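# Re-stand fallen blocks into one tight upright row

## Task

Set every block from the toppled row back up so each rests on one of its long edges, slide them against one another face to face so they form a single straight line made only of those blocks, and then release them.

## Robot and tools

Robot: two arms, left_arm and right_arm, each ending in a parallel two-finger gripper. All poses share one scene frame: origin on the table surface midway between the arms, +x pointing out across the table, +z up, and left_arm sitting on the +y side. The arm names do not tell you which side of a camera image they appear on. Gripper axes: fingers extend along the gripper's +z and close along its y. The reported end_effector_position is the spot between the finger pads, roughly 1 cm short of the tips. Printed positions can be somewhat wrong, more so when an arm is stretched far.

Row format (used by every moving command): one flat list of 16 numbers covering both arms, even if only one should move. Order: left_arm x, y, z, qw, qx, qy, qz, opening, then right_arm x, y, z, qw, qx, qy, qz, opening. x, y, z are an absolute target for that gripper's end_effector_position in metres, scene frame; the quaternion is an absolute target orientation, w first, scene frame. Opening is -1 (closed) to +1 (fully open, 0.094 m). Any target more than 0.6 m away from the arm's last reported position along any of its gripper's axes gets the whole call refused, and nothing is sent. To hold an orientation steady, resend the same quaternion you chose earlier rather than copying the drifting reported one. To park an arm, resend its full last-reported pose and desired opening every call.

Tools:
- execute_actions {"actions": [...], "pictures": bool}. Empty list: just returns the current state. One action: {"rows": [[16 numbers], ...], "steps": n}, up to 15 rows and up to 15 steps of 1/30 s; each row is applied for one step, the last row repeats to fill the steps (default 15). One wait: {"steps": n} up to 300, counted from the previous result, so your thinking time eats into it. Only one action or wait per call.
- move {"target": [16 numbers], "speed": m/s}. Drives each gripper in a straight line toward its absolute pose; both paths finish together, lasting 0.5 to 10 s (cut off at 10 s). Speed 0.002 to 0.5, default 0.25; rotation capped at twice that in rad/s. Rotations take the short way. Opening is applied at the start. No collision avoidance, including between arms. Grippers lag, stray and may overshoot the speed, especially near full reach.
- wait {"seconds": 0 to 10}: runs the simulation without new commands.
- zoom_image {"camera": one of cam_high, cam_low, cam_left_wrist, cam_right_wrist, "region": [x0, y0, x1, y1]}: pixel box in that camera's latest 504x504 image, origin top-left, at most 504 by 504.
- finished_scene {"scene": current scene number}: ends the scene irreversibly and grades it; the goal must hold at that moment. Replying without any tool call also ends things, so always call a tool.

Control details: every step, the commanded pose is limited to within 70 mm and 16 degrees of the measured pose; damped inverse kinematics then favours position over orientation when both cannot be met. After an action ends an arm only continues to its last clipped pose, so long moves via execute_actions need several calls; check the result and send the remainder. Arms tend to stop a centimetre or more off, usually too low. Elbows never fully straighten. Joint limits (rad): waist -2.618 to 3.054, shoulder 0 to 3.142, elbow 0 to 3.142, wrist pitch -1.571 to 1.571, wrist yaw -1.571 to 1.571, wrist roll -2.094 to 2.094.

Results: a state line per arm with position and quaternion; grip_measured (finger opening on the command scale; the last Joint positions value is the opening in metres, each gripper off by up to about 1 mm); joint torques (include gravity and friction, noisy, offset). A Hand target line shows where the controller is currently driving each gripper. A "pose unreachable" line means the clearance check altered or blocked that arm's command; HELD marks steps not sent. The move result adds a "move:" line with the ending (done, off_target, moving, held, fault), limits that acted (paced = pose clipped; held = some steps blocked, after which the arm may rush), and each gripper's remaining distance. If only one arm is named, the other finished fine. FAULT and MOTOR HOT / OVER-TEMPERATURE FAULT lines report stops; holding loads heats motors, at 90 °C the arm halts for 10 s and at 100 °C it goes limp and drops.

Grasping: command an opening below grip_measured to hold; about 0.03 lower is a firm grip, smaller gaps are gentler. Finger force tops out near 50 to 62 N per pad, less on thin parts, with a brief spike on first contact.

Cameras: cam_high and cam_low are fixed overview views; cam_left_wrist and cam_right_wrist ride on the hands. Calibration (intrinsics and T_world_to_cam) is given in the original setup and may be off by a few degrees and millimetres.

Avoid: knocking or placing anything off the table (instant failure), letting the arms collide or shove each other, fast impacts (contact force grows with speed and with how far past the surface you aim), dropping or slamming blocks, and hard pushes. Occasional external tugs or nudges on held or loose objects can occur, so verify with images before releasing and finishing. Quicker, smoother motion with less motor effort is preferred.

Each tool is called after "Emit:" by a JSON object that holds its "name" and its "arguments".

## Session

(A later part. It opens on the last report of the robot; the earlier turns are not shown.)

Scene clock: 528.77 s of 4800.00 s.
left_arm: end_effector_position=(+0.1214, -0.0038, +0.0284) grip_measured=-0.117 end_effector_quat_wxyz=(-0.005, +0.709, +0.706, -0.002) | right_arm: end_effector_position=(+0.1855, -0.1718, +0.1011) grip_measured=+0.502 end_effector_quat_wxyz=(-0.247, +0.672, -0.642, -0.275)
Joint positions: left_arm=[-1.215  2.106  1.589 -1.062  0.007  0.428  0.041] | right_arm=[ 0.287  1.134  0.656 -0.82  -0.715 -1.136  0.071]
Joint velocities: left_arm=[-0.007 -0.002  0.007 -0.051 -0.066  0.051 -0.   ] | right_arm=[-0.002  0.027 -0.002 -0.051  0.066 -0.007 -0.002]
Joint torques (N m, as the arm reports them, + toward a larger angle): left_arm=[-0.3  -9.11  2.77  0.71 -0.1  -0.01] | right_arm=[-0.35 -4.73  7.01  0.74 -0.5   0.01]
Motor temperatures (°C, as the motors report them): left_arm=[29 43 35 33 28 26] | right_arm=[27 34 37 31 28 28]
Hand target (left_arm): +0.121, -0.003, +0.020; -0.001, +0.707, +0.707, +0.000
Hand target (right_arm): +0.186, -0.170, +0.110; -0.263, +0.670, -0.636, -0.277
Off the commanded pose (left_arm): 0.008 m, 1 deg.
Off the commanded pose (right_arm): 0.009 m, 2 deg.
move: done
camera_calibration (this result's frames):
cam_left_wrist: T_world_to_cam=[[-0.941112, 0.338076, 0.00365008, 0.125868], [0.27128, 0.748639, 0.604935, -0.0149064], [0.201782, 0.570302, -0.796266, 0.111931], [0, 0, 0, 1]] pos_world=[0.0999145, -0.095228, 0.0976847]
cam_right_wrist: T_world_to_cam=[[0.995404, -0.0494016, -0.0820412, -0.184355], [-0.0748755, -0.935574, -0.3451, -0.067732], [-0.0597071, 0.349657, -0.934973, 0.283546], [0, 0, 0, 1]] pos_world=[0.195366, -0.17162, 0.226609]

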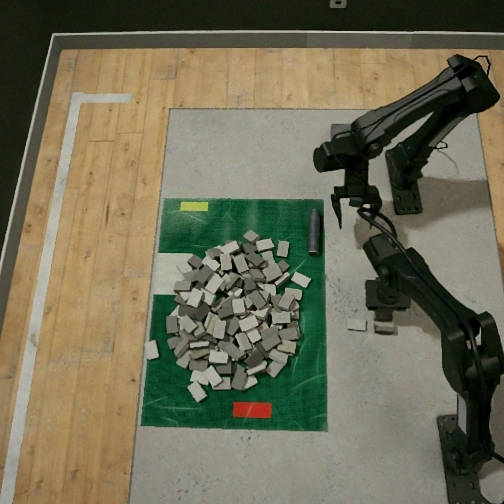

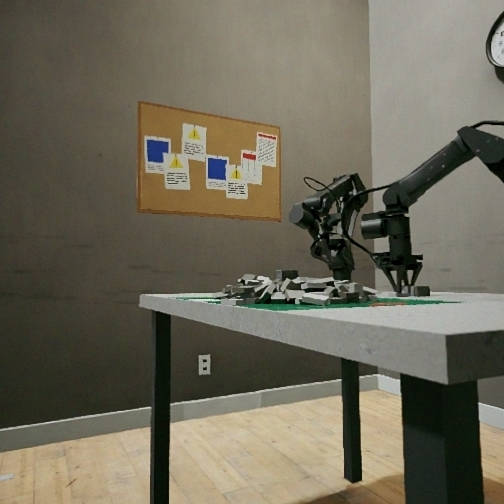

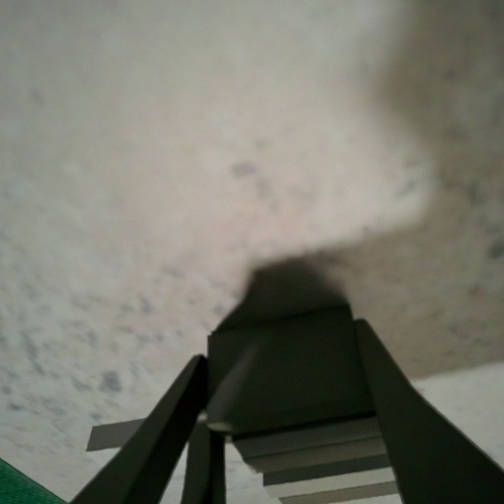

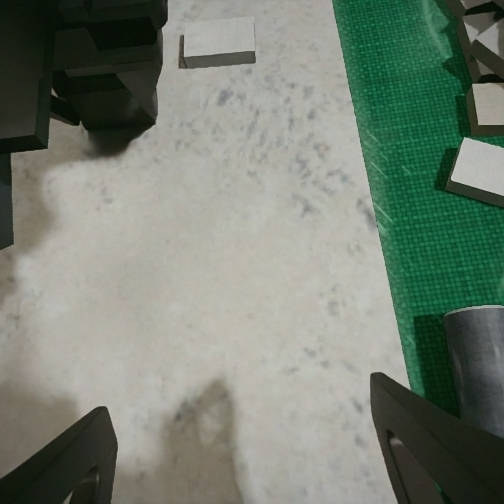

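Emit:
{"name": "execute_actions", "arguments": {"actions": [{"rows": [[0.121,-0.004,0.024, 0,0.7071,0.7071,0, -0.13, 0.186,-0.17,0.11, 0.2634,-0.6702,0.6360,0.2776, 0.5],[0.121,-0.004,0.024, 0,0.7071,0.7071,0, -0.122, 0.186,-0.17,0.11, 0.2634,-0.6702,0.6360,0.2776, 0.5],[0.121,-0.004,0.024, 0,0.7071,0.7071,0, -0.117, 0.186,-0.17,0.11, 0.2634,-0.6702,0.6360,0.2776, 0.5],[0.121,-0.004,0.024, 0,0.7071,0.7071,0, -0.112, 0.186,-0.17,0.11, 0.2634,-0.6702,0.6360,0.2776, 0.5],[0.121,-0.004,0.024, 0,0.7071,0.7071,0, -0.107, 0.186,-0.17,0.11, 0.2634,-0.6702,0.6360,0.2776, 0.5],[0.121,-0.004,0.024, 0,0.7071,0.7071,0, -0.10, 0.186,-0.17,0.11, 0.2634,-0.6702,0.6360,0.2776, 0.5],[0.121,-0.004,0.024, 0,0.7071,0.7071,0, -0.09, 0.186,-0.17,0.11, 0.2634,-0.6702,0.6360,0.2776, 0.5],[0.121,-0.004,0.024, 0,0.7071,0.7071,0, -0.07, 0.186,-0.17,0.11, 0.2634,-0.6702,0.6360,0.2776, 0.5],[0.121,-0.004,0.024, 0,0.7071,0.7071,0, -0.03, 0.186,-0.17,0.11, 0.2634,-0.6702,0.6360,0.2776, 0.5],[0.121,-0.004,0.024, 0,0.7071,0.7071,0, 0.03, 0.186,-0.17,0.11, 0.2634,-0.6702,0.6360,0.2776, 0.5],[0.121,-0.004,0.024, 0,0.7071,0.7071,0, 0.1, 0.186,-0.17,0.11, 0.2634,-0.6702,0.6360,0.2776, 0.5]], "steps": 15}], "pictures": false}}

Emit:
{"name": "move", "arguments": {"target": [0.122,-0.004,0.10, 0,0.7071,0.7071,0, 0.1, 0.186,-0.17,0.11, 0.2634,-0.6702,0.6360,0.2776, 0.5], "speed": 0.08}}

Scene clock: 538.73 s of 4800.00 s.
left_arm: end_effector_position=(+0.1215, -0.0038, +0.0273) grip_measured=+0.097 end_effector_quat_wxyz=(-0.004, +0.709, +0.706, -0.002) | right_arm: end_effector_position=(+0.1855, -0.1717, +0.1011) grip_measured=+0.502 end_effector_quat_wxyz=(-0.247, +0.672, -0.642, -0.275)
Joint positions: left_arm=[-1.215  2.106  1.585 -1.055  0.007  0.428  0.052] | right_arm=[ 0.287  1.134  0.656 -0.82  -0.715 -1.136  0.071]
Joint velocities: left_arm=[-0.022 -0.002 -0.002  0.007  0.022  0.022  0.   ] | right_arm=[ 0.002  0.002 -0.007 -0.022 -0.037 -0.051  0.   ]
Joint torques (N m, as the arm reports them, + toward a larger angle): left_arm=[-0.3  -9.28  4.02  0.54 -0.12 -0.02] | right_arm=[-0.36 -4.84  6.96  0.76 -0.5   0.03]
Motor temperatures (°C, as the motors report them): left_arm=[29 44 34 32 28 26] | right_arm=[27 34 37 31 28 28]
Hand target (left_arm): +0.121, -0.004, +0.024; -0.000, +0.707, +0.707, -0.000
Hand target (right_arm): +0.186, -0.170, +0.110; -0.263, +0.670, -0.636, -0.277
Off the commanded pose (left_arm): 0.003 m, 1 deg.
Off the commanded pose (right_arm): 0.009 m, 2 deg.
Steps of this call (steps 1 to 90: nothing new was sent; then 6.47 s passed at rest; steps 91 to 105: all 15 steps of this action). Readings (end_effector_position):
91: left_arm (+0.1214, -0.0038, +0.0284) | right_arm (+0.1855, -0.1717, +0.1011)
92: left_arm (+0.1214, -0.0038, +0.0284) | right_arm (+0.1855, -0.1717, +0.1011)
94: left_arm (+0.1214, -0.0038, +0.0284) | right_arm (+0.1855, -0.1717, +0.1011)
98: left_arm (+0.1214, -0.0038, +0.0284) | right_arm (+0.1855, -0.1717, +0.1011)
105: the state above

Scene clock: 540.43 s of 4800.00 s.
left_arm: end_effector_position=(+0.1195, +0.0007, +0.0845) grip_measured=+0.097 end_effector_quat_wxyz=(-0.016, +0.709, +0.706, +0.002) | right_arm: end_effector_position=(+0.1855, -0.1717, +0.1011) grip_measured=+0.502 end_effector_quat_wxyz=(-0.247, +0.672, -0.642, -0.275)
Joint positions: left_arm=[-1.215  2.071  1.761 -1.292  0.007  0.428  0.052] | right_arm=[ 0.287  1.134  0.656 -0.82  -0.715 -1.136  0.071]
Joint velocities: left_arm=[-0.002 -0.007 -0.012 -0.007  0.037 -0.095  0.   ] | right_arm=[-0.017 -0.007 -0.017  0.022 -0.066 -0.037  0.   ]
Joint torques (N m, as the arm reports them, + toward a larger angle): left_arm=[ -0.18 -10.64   7.19   0.21  -0.1   -0.01] | right_arm=[-0.3  -4.71  7.03  0.76 -0.51  0.02]
Motor temperatures (°C, as the motors report them): left_arm=[29 44 35 32 28 26] | right_arm=[27 34 37 31 28 28]
Hand target (left_arm): +0.121, -0.002, +0.100; -0.000, +0.707, +0.707, -0.000
Hand target (right_arm): +0.186, -0.170, +0.110; -0.263, +0.670, -0.636, -0.277
Off the commanded pose (left_arm): 0.016 m, 2 deg.
Off the commanded pose (right_arm): 0.009 m, 2 deg.
move: off_target (left_arm)
camera_calibration (this result's frames):
cam_left_wrist: T_world_to_cam=[[-0.941002, 0.337835, 0.0195425, 0.120977], [0.27692, 0.735565, 0.618271, -0.0534362], [0.194499, 0.587207, -0.785722, 0.154395], [0, 0, 0, 1]] pos_world=[0.0986075, -0.0922265, 0.151986]
cam_right_wrist: T_world_to_cam=[[0.995398, -0.0492713, -0.082193, -0.184281], [-0.0748261, -0.935464, -0.34541, -0.0676379], [-0.0598698, 0.34997, -0.934846, 0.283641], [0, 0, 0, 1]] pos_world=[0.195353, -0.171618, 0.226651]

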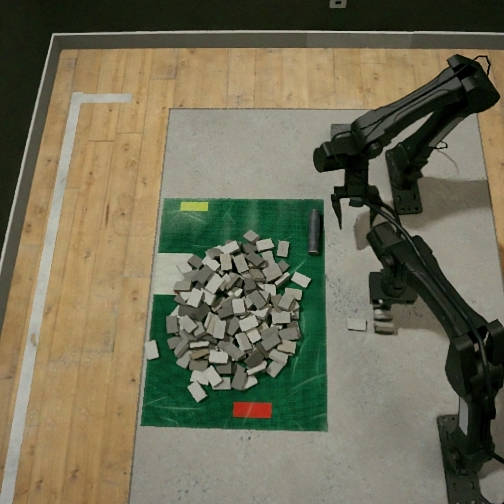

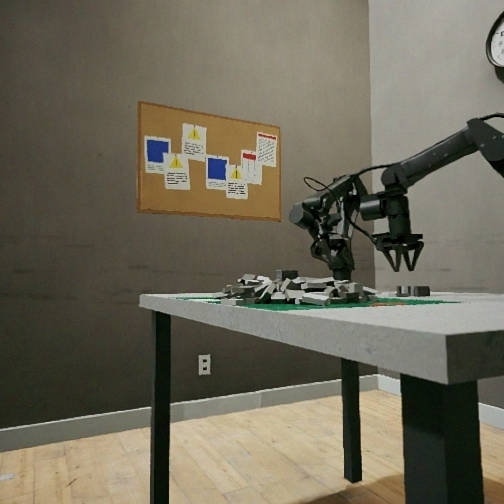

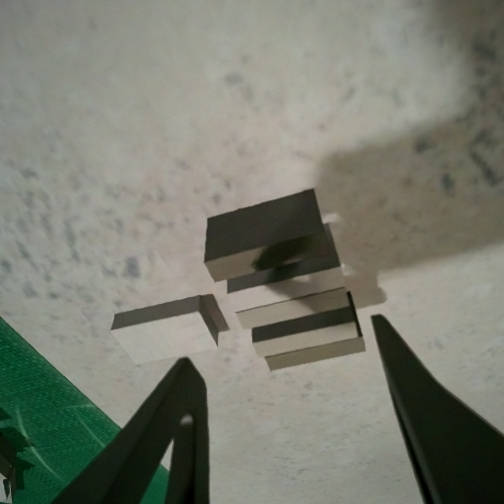

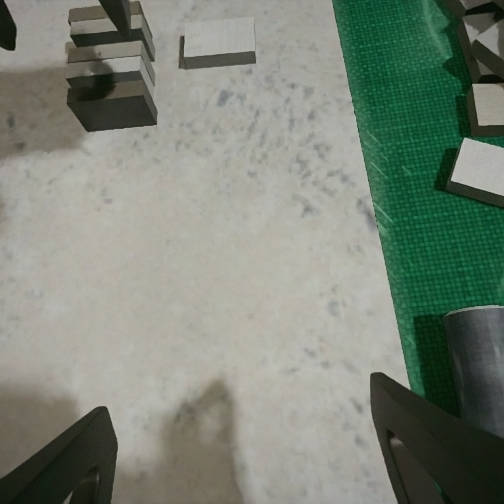

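Emit:
{"name": "move", "arguments": {"target": [0.186,0.041,0.07, -0.1106,0.6984,0.6984,0.1106, 0.25, 0.186,-0.17,0.11, 0.2634,-0.6702,0.6360,0.2776, 0.5], "speed": 0.1}}

Emit:
{"name": "move", "arguments": {"target": [0.186,0.041,0.035, -0.1106,0.6984,0.6984,0.1106, 0.25, 0.186,-0.17,0.11, 0.2634,-0.6702,0.6360,0.2776, 0.5], "speed": 0.05}}

Scene clock: 567.73 s of 4800.00 s.
left_arm: end_effector_position=(+0.1813, +0.0427, +0.0633) grip_measured=+0.247 end_effector_quat_wxyz=(-0.113, +0.696, +0.701, +0.108) | right_arm: end_effector_position=(+0.1855, -0.1717, +0.1011) grip_measured=+0.502 end_effector_quat_wxyz=(-0.247, +0.672, -0.642, -0.275)
Joint positions: left_arm=[-1.096  2.316  2.027 -1.558 -0.153  0.513  0.059] | right_arm=[ 0.287  1.134  0.656 -0.82  -0.715 -1.136  0.071]
Joint velocities: left_arm=[ 0.002 -0.002 -0.002  0.051 -0.066  0.007  0.   ] | right_arm=[ 0.002 -0.002  0.007 -0.066 -0.022 -0.095  0.   ]
Joint torques (N m, as the arm reports them, + toward a larger angle): left_arm=[  0.7  -10.04   6.92  -0.19  -0.22   0.14] | right_arm=[-0.37 -4.73  7.02  0.73 -0.49  0.01]
Motor temperatures (°C, as the motors report them): left_arm=[29 47 37 31 28 26] | right_arm=[27 34 37 31 28 28]
Hand target (left_arm): +0.186, +0.042, +0.069; -0.109, +0.698, +0.699, +0.111
Hand target (right_arm): +0.186, -0.170, +0.110; -0.263, +0.670, -0.636, -0.277
Off the commanded pose (left_arm): 0.008 m, 1 deg.
Off the commanded pose (right_arm): 0.009 m, 2 deg.
joint sent to its limit (left arm) — the command would take joint 4 (wrist pitch) past its lower limit, so that joint was sent only as far as its limit.
After step 90, 22.37 s passed at rest.
move: done
camera_calibration (this result's frames):
cam_left_wrist: T_world_to_cam=[[-0.944493, 0.31196, 0.103027, 0.161805], [0.262995, 0.529995, 0.806188, -0.0889097], [0.196894, 0.788534, -0.58262, 0.0791784], [0, 0, 0, 1]] pos_world=[0.160617, -0.0657899, 0.101139]
cam_right_wrist: T_world_to_cam=[[0.995398, -0.0492713, -0.082193, -0.184281], [-0.0748261, -0.935464, -0.34541, -0.0676379], [-0.0598698, 0.34997, -0.934846, 0.283641], [0, 0, 0, 1]] pos_world=[0.195353, -0.171618, 0.226651]

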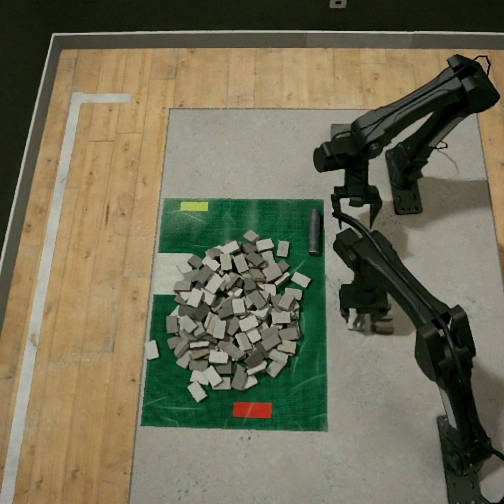

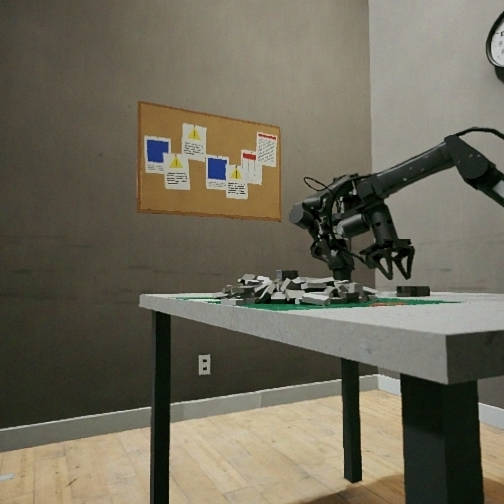

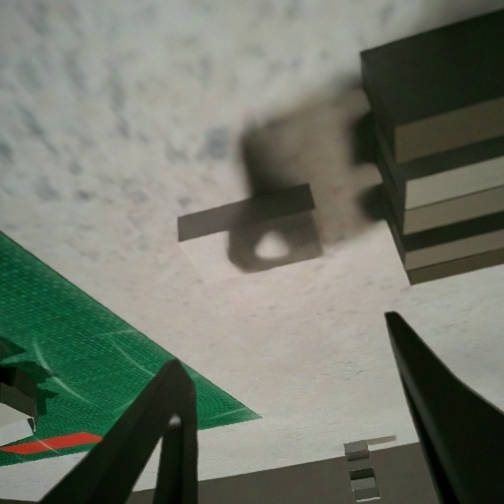

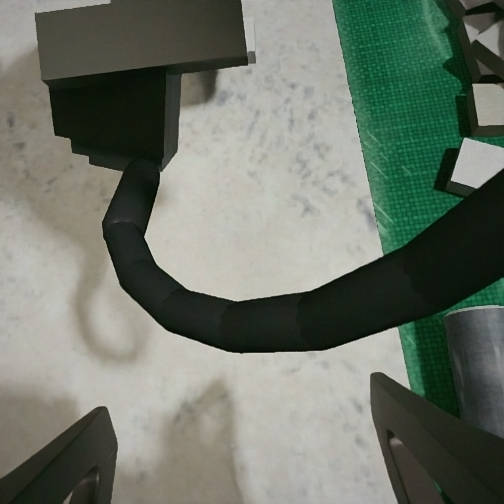

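Scene clock: 568.70 s of 4800.00 s.
left_arm: end_effector_position=(+0.1831, +0.0396, +0.0394) grip_measured=+0.247 end_effector_quat_wxyz=(-0.113, +0.696, +0.701, +0.108) | right_arm: end_effector_position=(+0.1855, -0.1717, +0.1011) grip_measured=+0.502 end_effector_quat_wxyz=(-0.247, +0.672, -0.642, -0.275)
Joint positions: left_arm=[-1.096  2.342  1.977 -1.481 -0.153  0.513  0.059] | right_arm=[ 0.287  1.134  0.656 -0.82  -0.715 -1.136  0.071]
Joint velocities: left_arm=[ 0.002  0.007  0.017 -0.066  0.051 -0.007 -0.   ] | right_arm=[-0.007 -0.007 -0.002 -0.022 -0.022 -0.051  0.   ]
Joint torques (N m, as the arm reports them, + toward a larger angle): left_arm=[  0.44 -10.25   3.88   0.1   -0.21   0.13] | right_arm=[-0.3  -4.8   6.98  0.73 -0.5   0.03]
Motor temperatures (°C, as the motors report them): left_arm=[29 47 36 31 28 26] | right_arm=[27 34 37 31 28 28]
Hand target (left_arm): +0.186, +0.041, +0.035; -0.111, +0.698, +0.698, +0.111
Hand target (right_arm): +0.186, -0.170, +0.110; -0.263, +0.670, -0.636, -0.277
Off the commanded pose (left_arm): 0.005 m, 1 deg.
Off the commanded pose (right_arm): 0.009 m, 2 deg.
move: done
camera_calibration (this result's frames):
cam_left_wrist: T_world_to_cam=[[-0.944553, 0.31206, 0.102164, 0.167005], [0.262519, 0.530785, 0.805823, -0.0684665], [0.197238, 0.787963, -0.583277, 0.0673185], [0, 0, 0, 1]] pos_world=[0.162441, -0.068819, 0.0773754]
cam_right_wrist: T_world_to_cam=[[0.995398, -0.0492713, -0.082193, -0.184281], [-0.0748261, -0.935464, -0.34541, -0.0676379], [-0.0598698, 0.34997, -0.934846, 0.283641], [0, 0, 0, 1]] pos_world=[0.195353, -0.171618, 0.226651]

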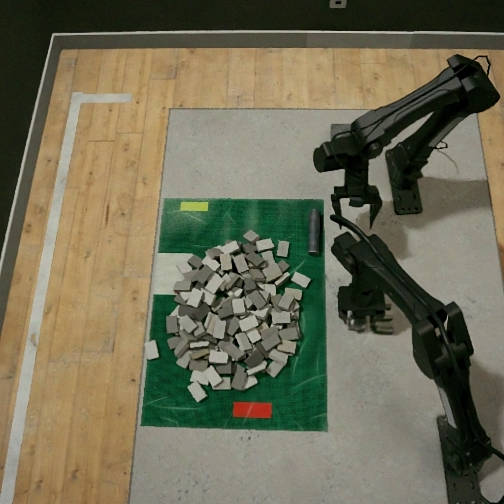

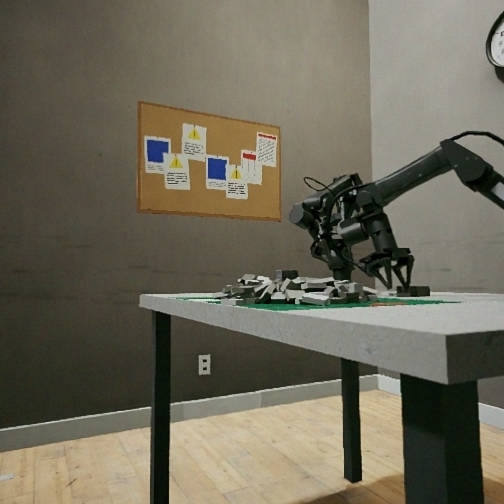

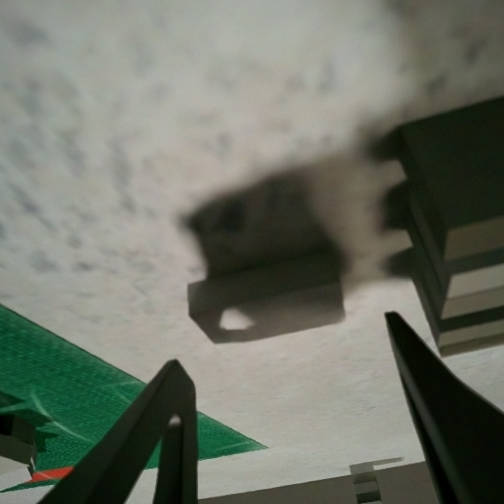

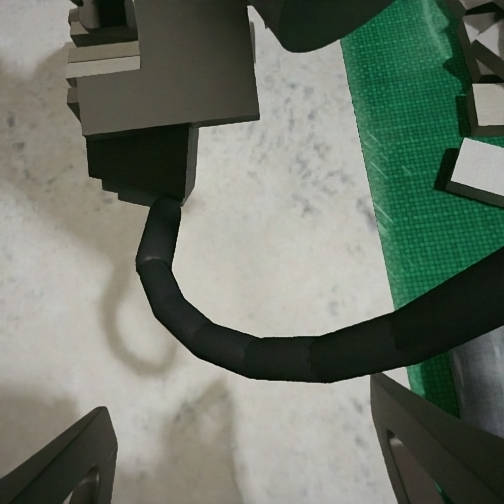

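Emit:
{"name": "execute_actions", "arguments": {"actions": []}}

Scene clock: 579.53 s of 4800.00 s.
left_arm: end_effector_position=(+0.1833, +0.0393, +0.0393) grip_measured=+0.247 end_effector_quat_wxyz=(-0.112, +0.696, +0.701, +0.108) | right_arm: end_effector_position=(+0.1854, -0.1717, +0.1012) grip_measured=+0.502 end_effector_quat_wxyz=(-0.247, +0.672, -0.642, -0.275)
Joint positions: left_arm=[-1.096  2.342  1.977 -1.479 -0.153  0.513  0.059] | right_arm=[ 0.287  1.134  0.656 -0.82  -0.716 -1.136  0.071]
Joint velocities: left_arm=[-0.002 -0.022  0.007 -0.022 -0.007 -0.022 -0.001] | right_arm=[-0.012  0.007 -0.002 -0.037 -0.037 -0.051  0.001]
Joint torques (N m, as the arm reports them, + toward a larger angle): left_arm=[  0.48 -10.3    3.9    0.08  -0.22   0.14] | right_arm=[-0.41 -4.83  6.96  0.75 -0.5   0.03]
Motor temperatures (°C, as the motors report them): left_arm=[29 48 35 31 28 26] | right_arm=[27 34 37 31 28 28]
Hand target (left_arm): +0.186, +0.041, +0.035; -0.111, +0.698, +0.698, +0.111
Hand target (right_arm): +0.186, -0.170, +0.110; -0.263, +0.670, -0.636, -0.278
Off the commanded pose (left_arm): 0.005 m, 1 deg.
Off the commanded pose (right_arm): 0.009 m, 2 deg.
Steps of this call (steps 1 to 90: nothing new was sent; then 7.83 s passed at rest). Readings (end_effector_position):
1: left_arm (+0.1832, +0.0395, +0.0394) | right_arm (+0.1855, -0.1717, +0.1011)
2: left_arm (+0.1832, +0.0395, +0.0394) | right_arm (+0.1855, -0.1717, +0.1011)
4: left_arm (+0.1832, +0.0394, +0.0394) | right_arm (+0.1855, -0.1717, +0.1011)
8: left_arm (+0.1833, +0.0394, +0.0394) | right_arm (+0.1854, -0.1717, +0.1012)
90: the state above
camera_calibration (this result's frames):
cam_left_wrist: T_world_to_cam=[[-0.944633, 0.312193, 0.101012, 0.167343], [0.261885, 0.531838, 0.805335, -0.0681744], [0.197698, 0.7872, -0.584151, 0.0674466], [0, 0, 0, 1]] pos_world=[0.162597, -0.0690795, 0.0773985]
cam_right_wrist: T_world_to_cam=[[0.995392, -0.0491409, -0.0823447, -0.184206], [-0.0747768, -0.935354, -0.345719, -0.0675438], [-0.0600325, 0.350283, -0.934718, 0.283735], [0, 0, 0, 1]] pos_world=[0.19534, -0.171617, 0.226692]

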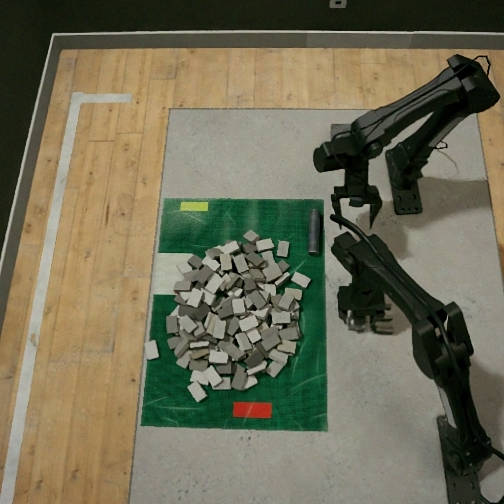

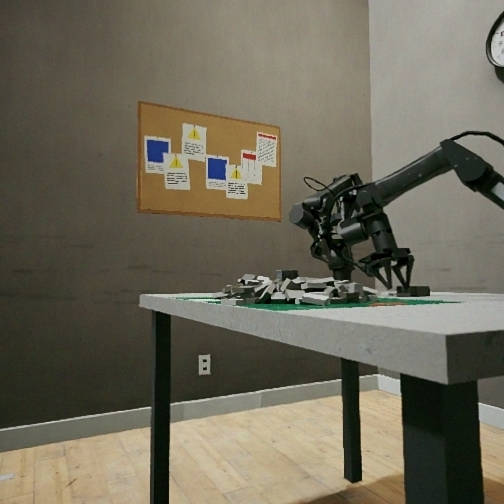

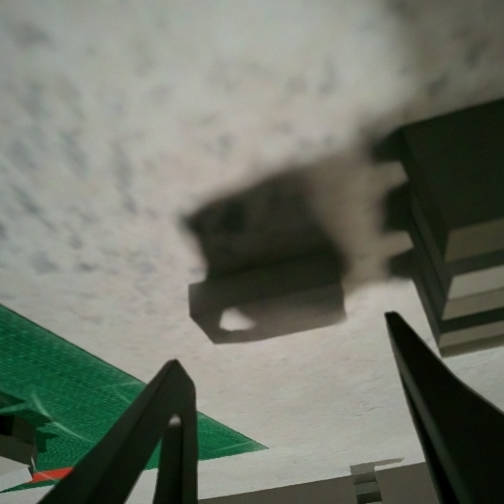

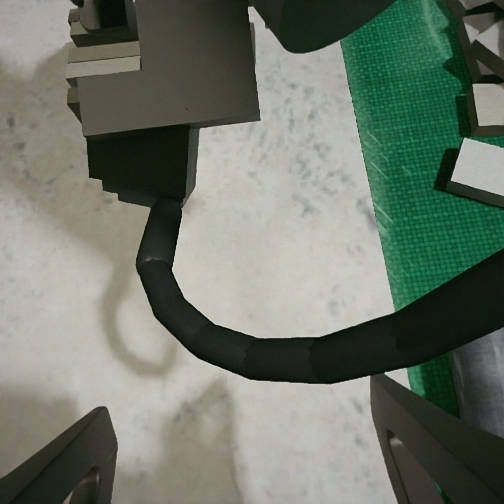

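Emit:
{"name": "move", "arguments": {"target": [0.186,0.041,0.020,-0.1106,0.6984,0.6984,0.1106,0.25, 0.186,-0.24,0.12,0.2634,-0.6702,0.6360,0.2776,0.5], "speed": 0.05}}

Scene clock: 584.87 s of 4800.00 s.
left_arm: end_effector_position=(+0.1841, +0.0380, +0.0285) grip_measured=+0.247 end_effector_quat_wxyz=(-0.106, +0.696, +0.702, +0.106) | right_arm: end_effector_position=(+0.1782, -0.2424, +0.1095) grip_measured=+0.502 end_effector_quat_wxyz=(-0.247, +0.673, -0.640, -0.276)
Joint positions: left_arm=[-1.096  2.342  1.937 -1.427 -0.153  0.513  0.059] | right_arm=[-0.141  1.162  0.712 -1.243 -0.752 -1.719  0.071]
Joint velocities: left_arm=[-0.002  0.012 -0.002  0.022 -0.022  0.007  0.001] | right_arm=[-0.007  0.012 -0.017  0.007 -0.037  0.007 -0.001]
Joint torques (N m, as the arm reports them, + toward a larger angle): left_arm=[ 0.47 -9.53  3.67  0.11 -0.21  0.16] | right_arm=[-0.69 -1.14  9.04 -0.09 -0.52 -0.09]
Motor temperatures (°C, as the motors report them): left_arm=[29 48 35 31 28 26] | right_arm=[27 34 37 31 28 28]
Hand target (left_arm): +0.186, +0.041, +0.020; -0.111, +0.698, +0.698, +0.111
Hand target (right_arm): +0.184, -0.242, +0.119; -0.259, +0.672, -0.636, -0.278
Off the commanded pose (left_arm): 0.009 m, 1 deg.
Off the commanded pose (right_arm): 0.013 m, 2 deg.
After step 90, 0.40 s passed at rest.
move: off_target (right_arm)
camera_calibration (this result's frames):
cam_left_wrist: T_world_to_cam=[[-0.94524, 0.313201, 0.0917921, 0.169858], [0.256826, 0.54024, 0.801362, -0.0582942], [0.201398, 0.781054, -0.591095, 0.0617172], [0, 0, 0, 1]] pos_world=[0.163098, -0.0699114, 0.0676038]
cam_right_wrist: T_world_to_cam=[[0.9957, -0.0443629, -0.0813237, -0.178819], [-0.070078, -0.934858, -0.348037, -0.131848], [-0.0605861, 0.35224, -0.933947, 0.316313], [0, 0, 0, 1]] pos_world=[0.187974, -0.24261, 0.234989]

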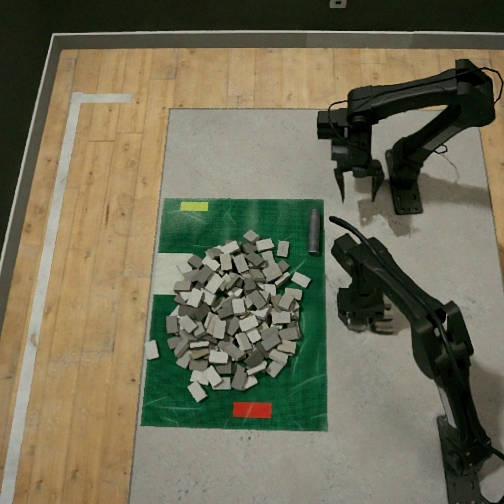

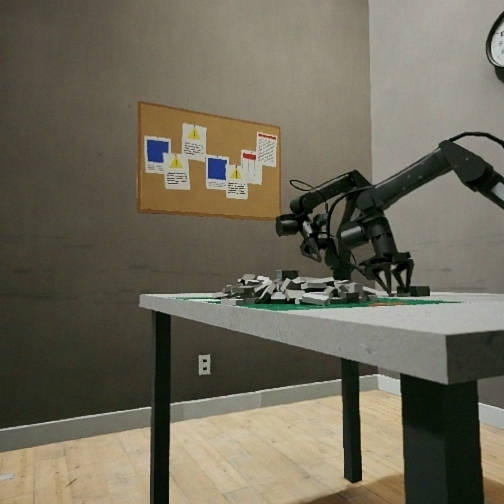

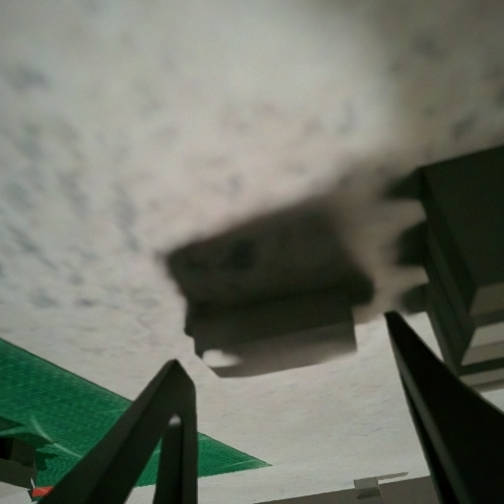

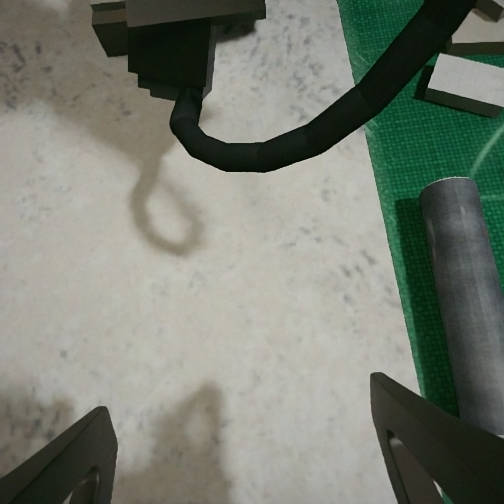

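Emit:
{"name": "move", "arguments": {"target": [0.187,0.044,0.014,-0.1106,0.6984,0.6984,0.1106,0.25, 0.186,-0.24,0.12,0.2634,-0.6702,0.6360,0.2776,0.5], "speed": 0.03}}

Scene clock: 591.00 s of 4800.00 s.
left_arm: end_effector_position=(+0.1825, +0.0408, +0.0211) grip_measured=+0.247 end_effector_quat_wxyz=(-0.110, +0.697, +0.700, +0.107) | right_arm: end_effector_position=(+0.1778, -0.2418, +0.1101) grip_measured=+0.502 end_effector_quat_wxyz=(-0.249, +0.674, -0.638, -0.278)
Joint positions: left_arm=[-1.096  2.342  1.905 -1.402 -0.154  0.518  0.059] | right_arm=[-0.141  1.162  0.712 -1.246 -0.756 -1.724  0.071]
Joint velocities: left_arm=[-0.007 -0.012 -0.012 -0.007 -0.022  0.022  0.   ] | right_arm=[ 0.012  0.012 -0.007  0.066 -0.066  0.051  0.   ]
Joint torques (N m, as the arm reports them, + toward a larger angle): left_arm=[ 0.96 -9.79  3.7   0.1  -0.24  0.17] | right_arm=[-0.35 -1.51  8.84  0.02 -0.54  0.  ]
Motor temperatures (°C, as the motors report them): left_arm=[29 47 35 31 28 26] | right_arm=[27 33 37 31 28 28]
Hand target (left_arm): +0.187, +0.044, +0.014; -0.111, +0.698, +0.698, +0.111
Hand target (right_arm): +0.186, -0.240, +0.120; -0.263, +0.670, -0.636, -0.277
Off the commanded pose (left_arm): 0.009 m, 0 deg.
Off the commanded pose (right_arm): 0.013 m, 2 deg.
After step 90, 2.33 s passed at rest.
move: off_target (right_arm)
camera_calibration (this result's frames):
cam_left_wrist: T_world_to_cam=[[-0.943503, 0.316545, 0.0979896, 0.167646], [0.26259, 0.533869, 0.80376, -0.0542735], [0.202113, 0.784081, -0.586828, 0.0550916], [0, 0, 0, 1]] pos_world=[0.161291, -0.0672889, 0.0595246]
cam_right_wrist: T_world_to_cam=[[0.995874, -0.041245, -0.0808279, -0.177645], [-0.0673024, -0.933184, -0.353041, -0.130561], [-0.0608661, 0.357025, -0.93211, 0.31768], [0, 0, 0, 1]] pos_world=[0.187461, -0.242584, 0.23566]

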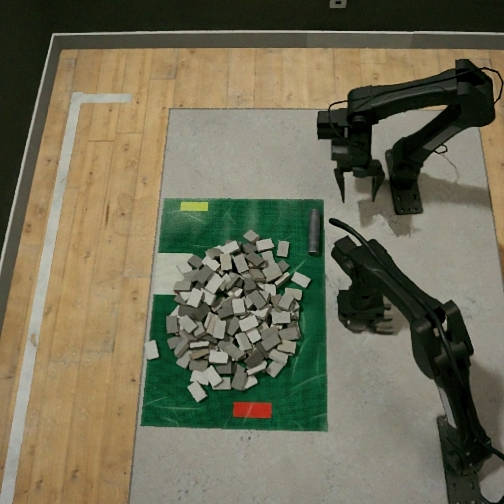

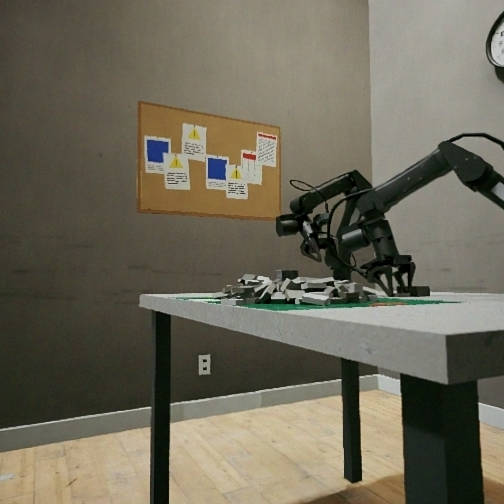

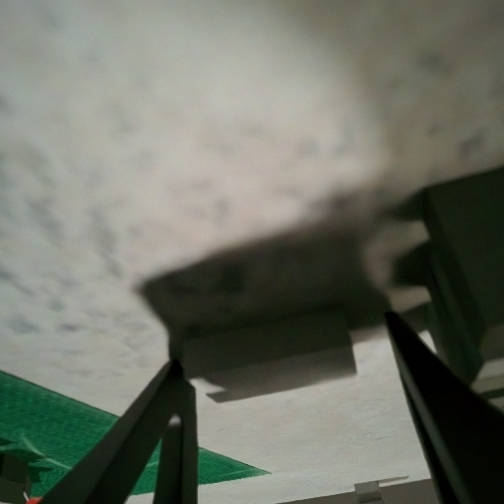

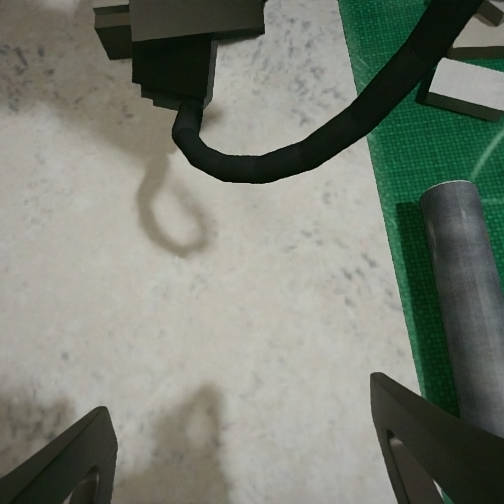

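Emit:
{"name": "execute_actions", "arguments": {"actions": [{"rows":[[0.187,0.044,0.016,-0.1106,0.6984,0.6984,0.1106,0.2,0.186,-0.24,0.12,0.2634,-0.6702,0.6360,0.2776,0.5],[0.187,0.044,0.016,-0.1106,0.6984,0.6984,0.1106,0.15,0.186,-0.24,0.12,0.2634,-0.6702,0.6360,0.2776,0.5],[0.187,0.044,0.016,-0.1106,0.6984,0.6984,0.1106,0.1,0.186,-0.24,0.12,0.2634,-0.6702,0.6360,0.2776,0.5],[0.187,0.044,0.016,-0.1106,0.6984,0.6984,0.1106,0.06,0.186,-0.24,0.12,0.2634,-0.6702,0.6360,0.2776,0.5],[0.187,0.044,0.016,-0.1106,0.6984,0.6984,0.1106,0.02,0.186,-0.24,0.12,0.2634,-0.6702,0.6360,0.2776,0.5],[0.187,0.044,0.016,-0.1106,0.6984,0.6984,0.1106,-0.02,0.186,-0.24,0.12,0.2634,-0.6702,0.6360,0.2776,0.5],[0.187,0.044,0.016,-0.1106,0.6984,0.6984,0.1106,-0.05,0.186,-0.24,0.12,0.2634,-0.6702,0.6360,0.2776,0.5],[0.187,0.044,0.016,-0.1106,0.6984,0.6984,0.1106,-0.08,0.186,-0.24,0.12,0.2634,-0.6702,0.6360,0.2776,0.5],[0.187,0.044,0.016,-0.1106,0.6984,0.6984,0.1106,-0.1,0.186,-0.24,0.12,0.2634,-0.6702,0.6360,0.2776,0.5],[0.187,0.044,0.016,-0.1106,0.6984,0.6984,0.1106,-0.12,0.186,-0.24,0.12,0.2634,-0.6702,0.6360,0.2776,0.5],[0.187,0.044,0.016,-0.1106,0.6984,0.6984,0.1106,-0.14,0.186,-0.24,0.12,0.2634,-0.6702,0.6360,0.2776,0.5],[0.187,0.044,0.016,-0.1106,0.6984,0.6984,0.1106,-0.15,0.186,-0.24,0.12,0.2634,-0.6702,0.6360,0.2776,0.5]],"steps":15}]}}

Scene clock: 599.17 s of 4800.00 s.
left_arm: end_effector_position=(+0.1836, +0.0412, +0.0211) grip_measured=-0.117 end_effector_quat_wxyz=(-0.109, +0.697, +0.700, +0.108) | right_arm: end_effector_position=(+0.1778, -0.2416, +0.1103) grip_measured=+0.502 end_effector_quat_wxyz=(-0.249, +0.673, -0.638, -0.278)
Joint positions: left_arm=[-1.095  2.342  1.905 -1.401 -0.156  0.519  0.041] | right_arm=[-0.141  1.162  0.712 -1.246 -0.758 -1.724  0.071]
Joint velocities: left_arm=[-0.012 -0.002 -0.002  0.095  0.037 -0.037  0.   ] | right_arm=[-0.007 -0.002 -0.012 -0.051  0.007 -0.066  0.001]
Joint torques (N m, as the arm reports them, + toward a larger angle): left_arm=[  0.8  -10.03   3.97   0.08  -0.19   0.16] | right_arm=[-0.29 -1.62  8.79  0.03 -0.54  0.  ]
Motor temperatures (°C, as the motors report them): left_arm=[29 47 34 31 28 26] | right_arm=[27 33 38 31 28 28]
Hand target (left_arm): +0.187, +0.044, +0.016; -0.111, +0.698, +0.698, +0.111
Hand target (right_arm): +0.186, -0.240, +0.120; -0.263, +0.670, -0.636, -0.277
Off the commanded pose (left_arm): 0.007 m, 0 deg.
Off the commanded pose (right_arm): 0.013 m, 2 deg.
Steps of this call (steps 1 to 90: nothing new was sent; then 4.67 s passed at rest; steps 91 to 105: all 15 steps of this action). Readings (end_effector_position):
91: left_arm (+0.1826, +0.0409, +0.0211) | right_arm (+0.1778, -0.2416, +0.1103)
92: left_arm (+0.1827, +0.0409, +0.0211) | right_arm (+0.1778, -0.2416, +0.1103)
94: left_arm (+0.1827, +0.0409, +0.0211) | right_arm (+0.1778, -0.2416, +0.1103)
98: left_arm (+0.1832, +0.0411, +0.0211) | right_arm (+0.1778, -0.2416, +0.1103)
105: the state above
camera_calibration (this result's frames):
cam_left_wrist: T_world_to_cam=[[-0.943776, 0.316331, 0.0960262, 0.16866], [0.260762, 0.533798, 0.804402, -0.054432], [0.203199, 0.784216, -0.586273, 0.0543408], [0, 0, 0, 1]] pos_world=[0.162329, -0.0669115, 0.059448]
cam_right_wrist: T_world_to_cam=[[0.995873, -0.0412956, -0.0808189, -0.177665], [-0.0674159, -0.932773, -0.354103, -0.130136], [-0.0607628, 0.35809, -0.931708, 0.317953], [0, 0, 0, 1]] pos_world=[0.187478, -0.24258, 0.235799]

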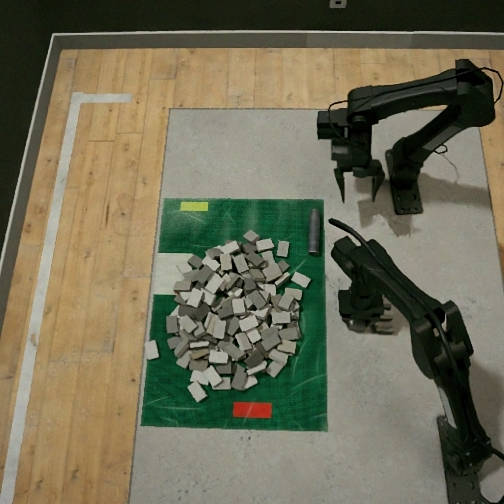

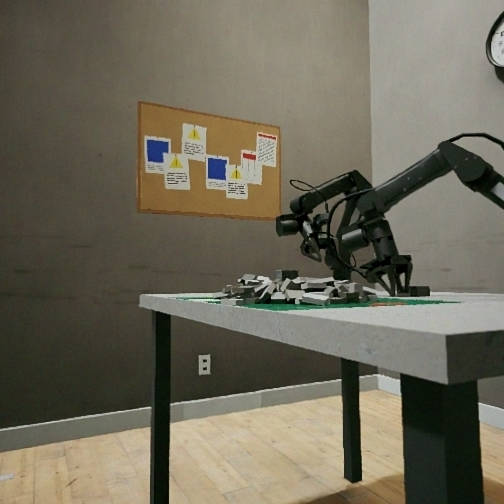

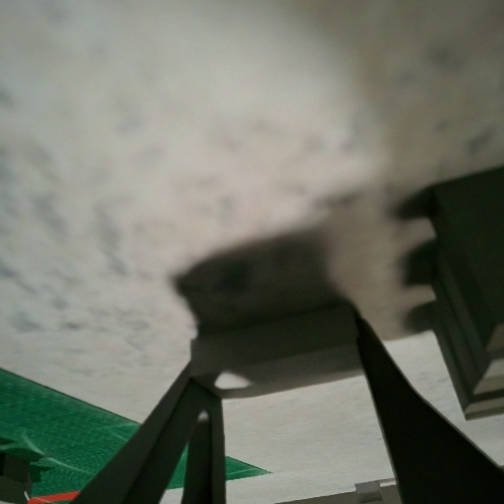

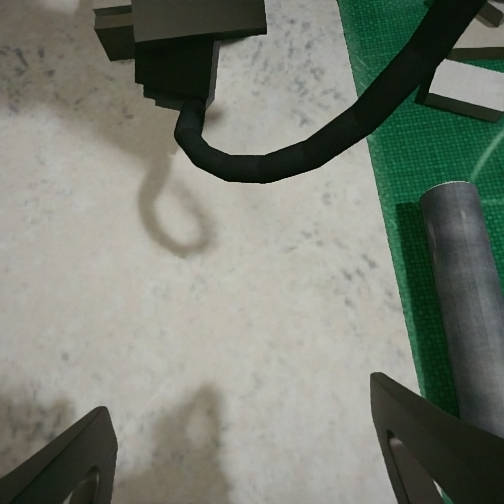

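Emit:
{"name": "move", "arguments": {"target": [0.17,0.07,0.10,-0.1106,0.6984,0.6984,0.1106,-0.15, 0.186,-0.24,0.12,0.2634,-0.6702,0.6360,0.2776,0.5], "speed": 0.08}}

Scene clock: 602.53 s of 4800.00 s.
left_arm: end_effector_position=(+0.1704, +0.0630, +0.0917) grip_measured=-0.117 end_effector_quat_wxyz=(-0.099, +0.698, +0.702, +0.106) | right_arm: end_effector_position=(+0.1778, -0.2416, +0.1103) grip_measured=+0.502 end_effector_quat_wxyz=(-0.249, +0.673, -0.638, -0.278)
Joint positions: left_arm=[-1.095  2.17   1.905 -1.553 -0.156  0.519  0.041] | right_arm=[-0.141  1.162  0.712 -1.246 -0.758 -1.724  0.071]
Joint velocities: left_arm=[-0.007  0.002 -0.002 -0.095  0.051  0.022 -0.   ] | right_arm=[-0.002 -0.012 -0.012 -0.037 -0.022 -0.037 -0.   ]
Joint torques (N m, as the arm reports them, + toward a larger angle): left_arm=[  0.52 -11.2    4.29  -0.23  -0.19   0.15] | right_arm=[-0.42 -1.62  8.8   0.04 -0.55  0.01]
Motor temperatures (°C, as the motors report them): left_arm=[29 48 34 31 28 26] | right_arm=[27 33 38 31 28 28]
Hand target (left_arm): +0.169, +0.071, +0.099; -0.105, +0.699, +0.699, +0.109
Hand target (right_arm): +0.186, -0.240, +0.120; -0.263, +0.670, -0.636, -0.277
Off the commanded pose (left_arm): 0.011 m, 1 deg.
Off the commanded pose (right_arm): 0.013 m, 2 deg.
joint sent to its limit (left arm) — the command would take joint 4 (wrist pitch) past its lower limit, so that joint was sent only as far as its limit.
move: off_target (left_arm, right_arm)
camera_calibration (this result's frames):
cam_left_wrist: T_world_to_cam=[[-0.944716, 0.317886, 0.0803706, 0.144024], [0.252223, 0.547918, 0.797602, -0.118271], [0.20951, 0.773779, -0.597805, 0.0819681], [0, 0, 0, 1]] pos_world=[0.148719, -0.0444057, 0.131759]
cam_right_wrist: T_world_to_cam=[[0.995873, -0.0412956, -0.0808189, -0.177665], [-0.0674159, -0.932773, -0.354103, -0.130136], [-0.0607628, 0.35809, -0.931708, 0.317953], [0, 0, 0, 1]] pos_world=[0.187478, -0.24258, 0.235799]

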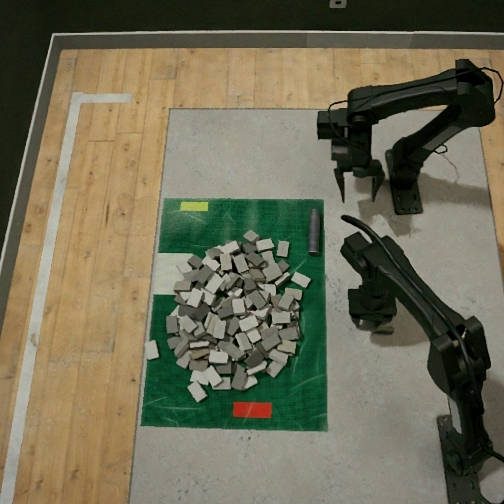

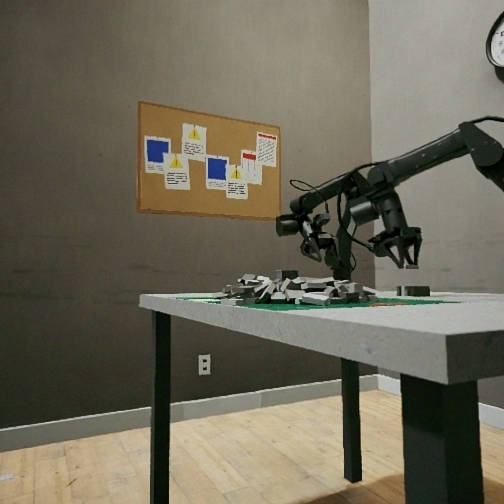

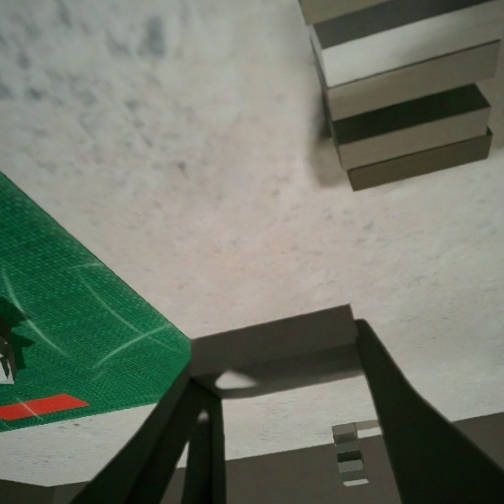

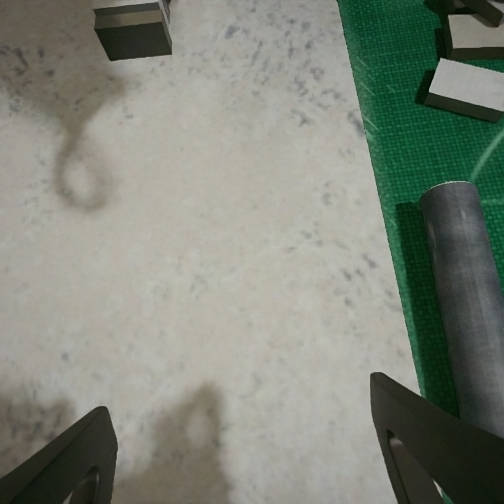

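Emit:
{"name": "move", "arguments": {"target": [0.1215,0.085,0.085,0.3954,0.5862,0.5862,-0.3954,-0.15, 0.186,-0.24,0.12,0.2634,-0.6702,0.6360,0.2776,0.5], "speed": 0.2}}

Scene clock: 618.80 s of 4800.00 s.
left_arm: end_effector_position=(+0.1266, +0.0839, +0.0852) grip_measured=-0.117 end_effector_quat_wxyz=(+0.398, +0.592, +0.590, -0.379) | right_arm: end_effector_position=(+0.1778, -0.2416, +0.1103) grip_measured=+0.502 end_effector_quat_wxyz=(-0.249, +0.673, -0.638, -0.278)
Joint positions: left_arm=[-0.661  1.349  0.323  0.384  0.847  0.535  0.041] | right_arm=[-0.141  1.162  0.712 -1.246 -0.758 -1.724  0.071]
Joint velocities: left_arm=[ 0.002  0.017  0.007 -0.037 -0.066  0.007 -0.001] | right_arm=[ 0.002  0.007 -0.027  0.007 -0.022  0.051 -0.   ]
Joint torques (N m, as the arm reports them, + toward a larger angle): left_arm=[ 0.59 -2.19  3.9   1.71  0.46 -0.02] | right_arm=[-0.32 -1.63  8.92  0.04 -0.55  0.02]
Motor temperatures (°C, as the motors report them): left_arm=[29 48 34 31 28 26] | right_arm=[27 33 38 30 28 28]
Hand target (left_arm): +0.124, +0.084, +0.085; +0.397, +0.588, +0.587, -0.390
Hand target (right_arm): +0.186, -0.240, +0.120; -0.263, +0.670, -0.636, -0.277
Off the commanded pose (left_arm): 0.005 m, 2 deg.
Off the commanded pose (right_arm): 0.013 m, 2 deg.
After step 90, 8.80 s passed at rest.
move: off_target (right_arm)
camera_calibration (this result's frames):
cam_left_wrist: T_world_to_cam=[[-0.936529, 0.114239, -0.331456, 0.147612], [0.261861, 0.856563, -0.444668, -0.0347612], [0.233115, -0.50324, -0.83211, 0.195259], [0, 0, 0, 1]] pos_world=[0.101827, 0.111174, 0.195946]
cam_right_wrist: T_world_to_cam=[[0.995873, -0.0412956, -0.0808189, -0.177665], [-0.0674159, -0.932773, -0.354103, -0.130136], [-0.0607628, 0.35809, -0.931708, 0.317953], [0, 0, 0, 1]] pos_world=[0.187478, -0.24258, 0.235799]

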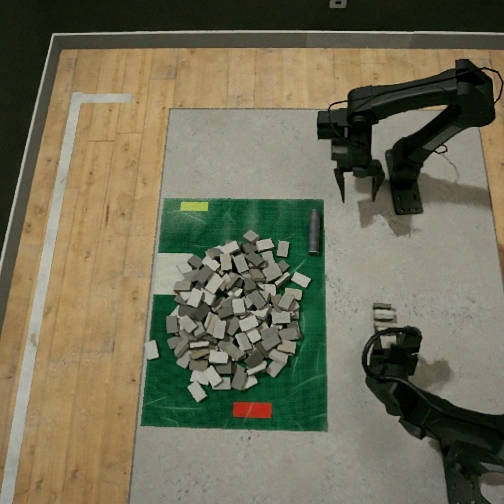

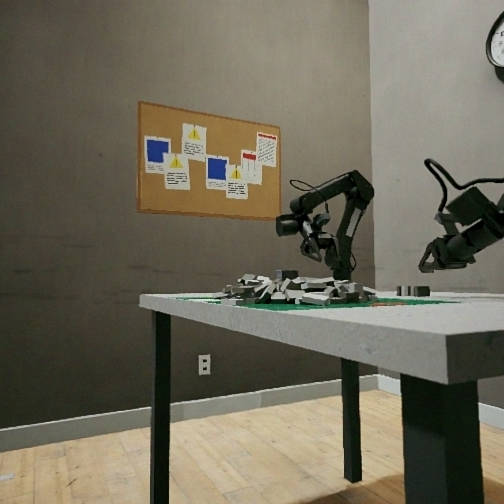

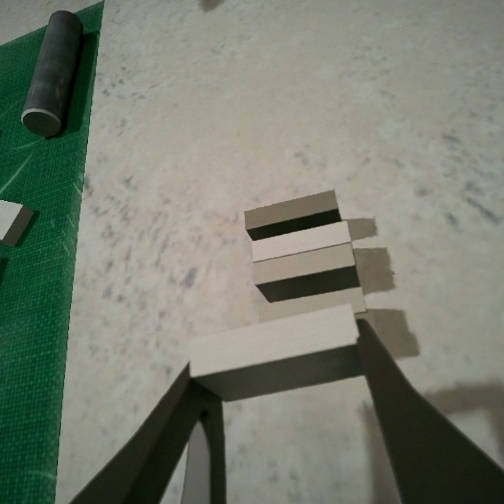

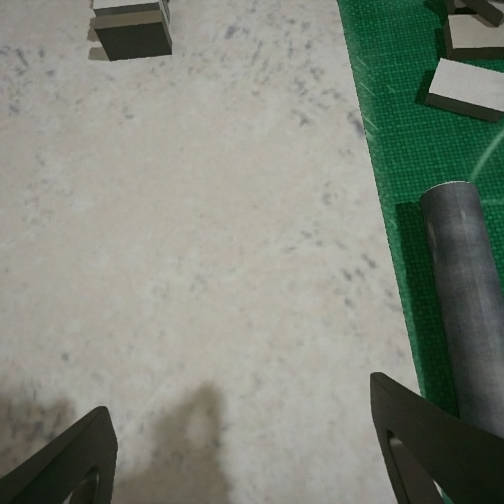

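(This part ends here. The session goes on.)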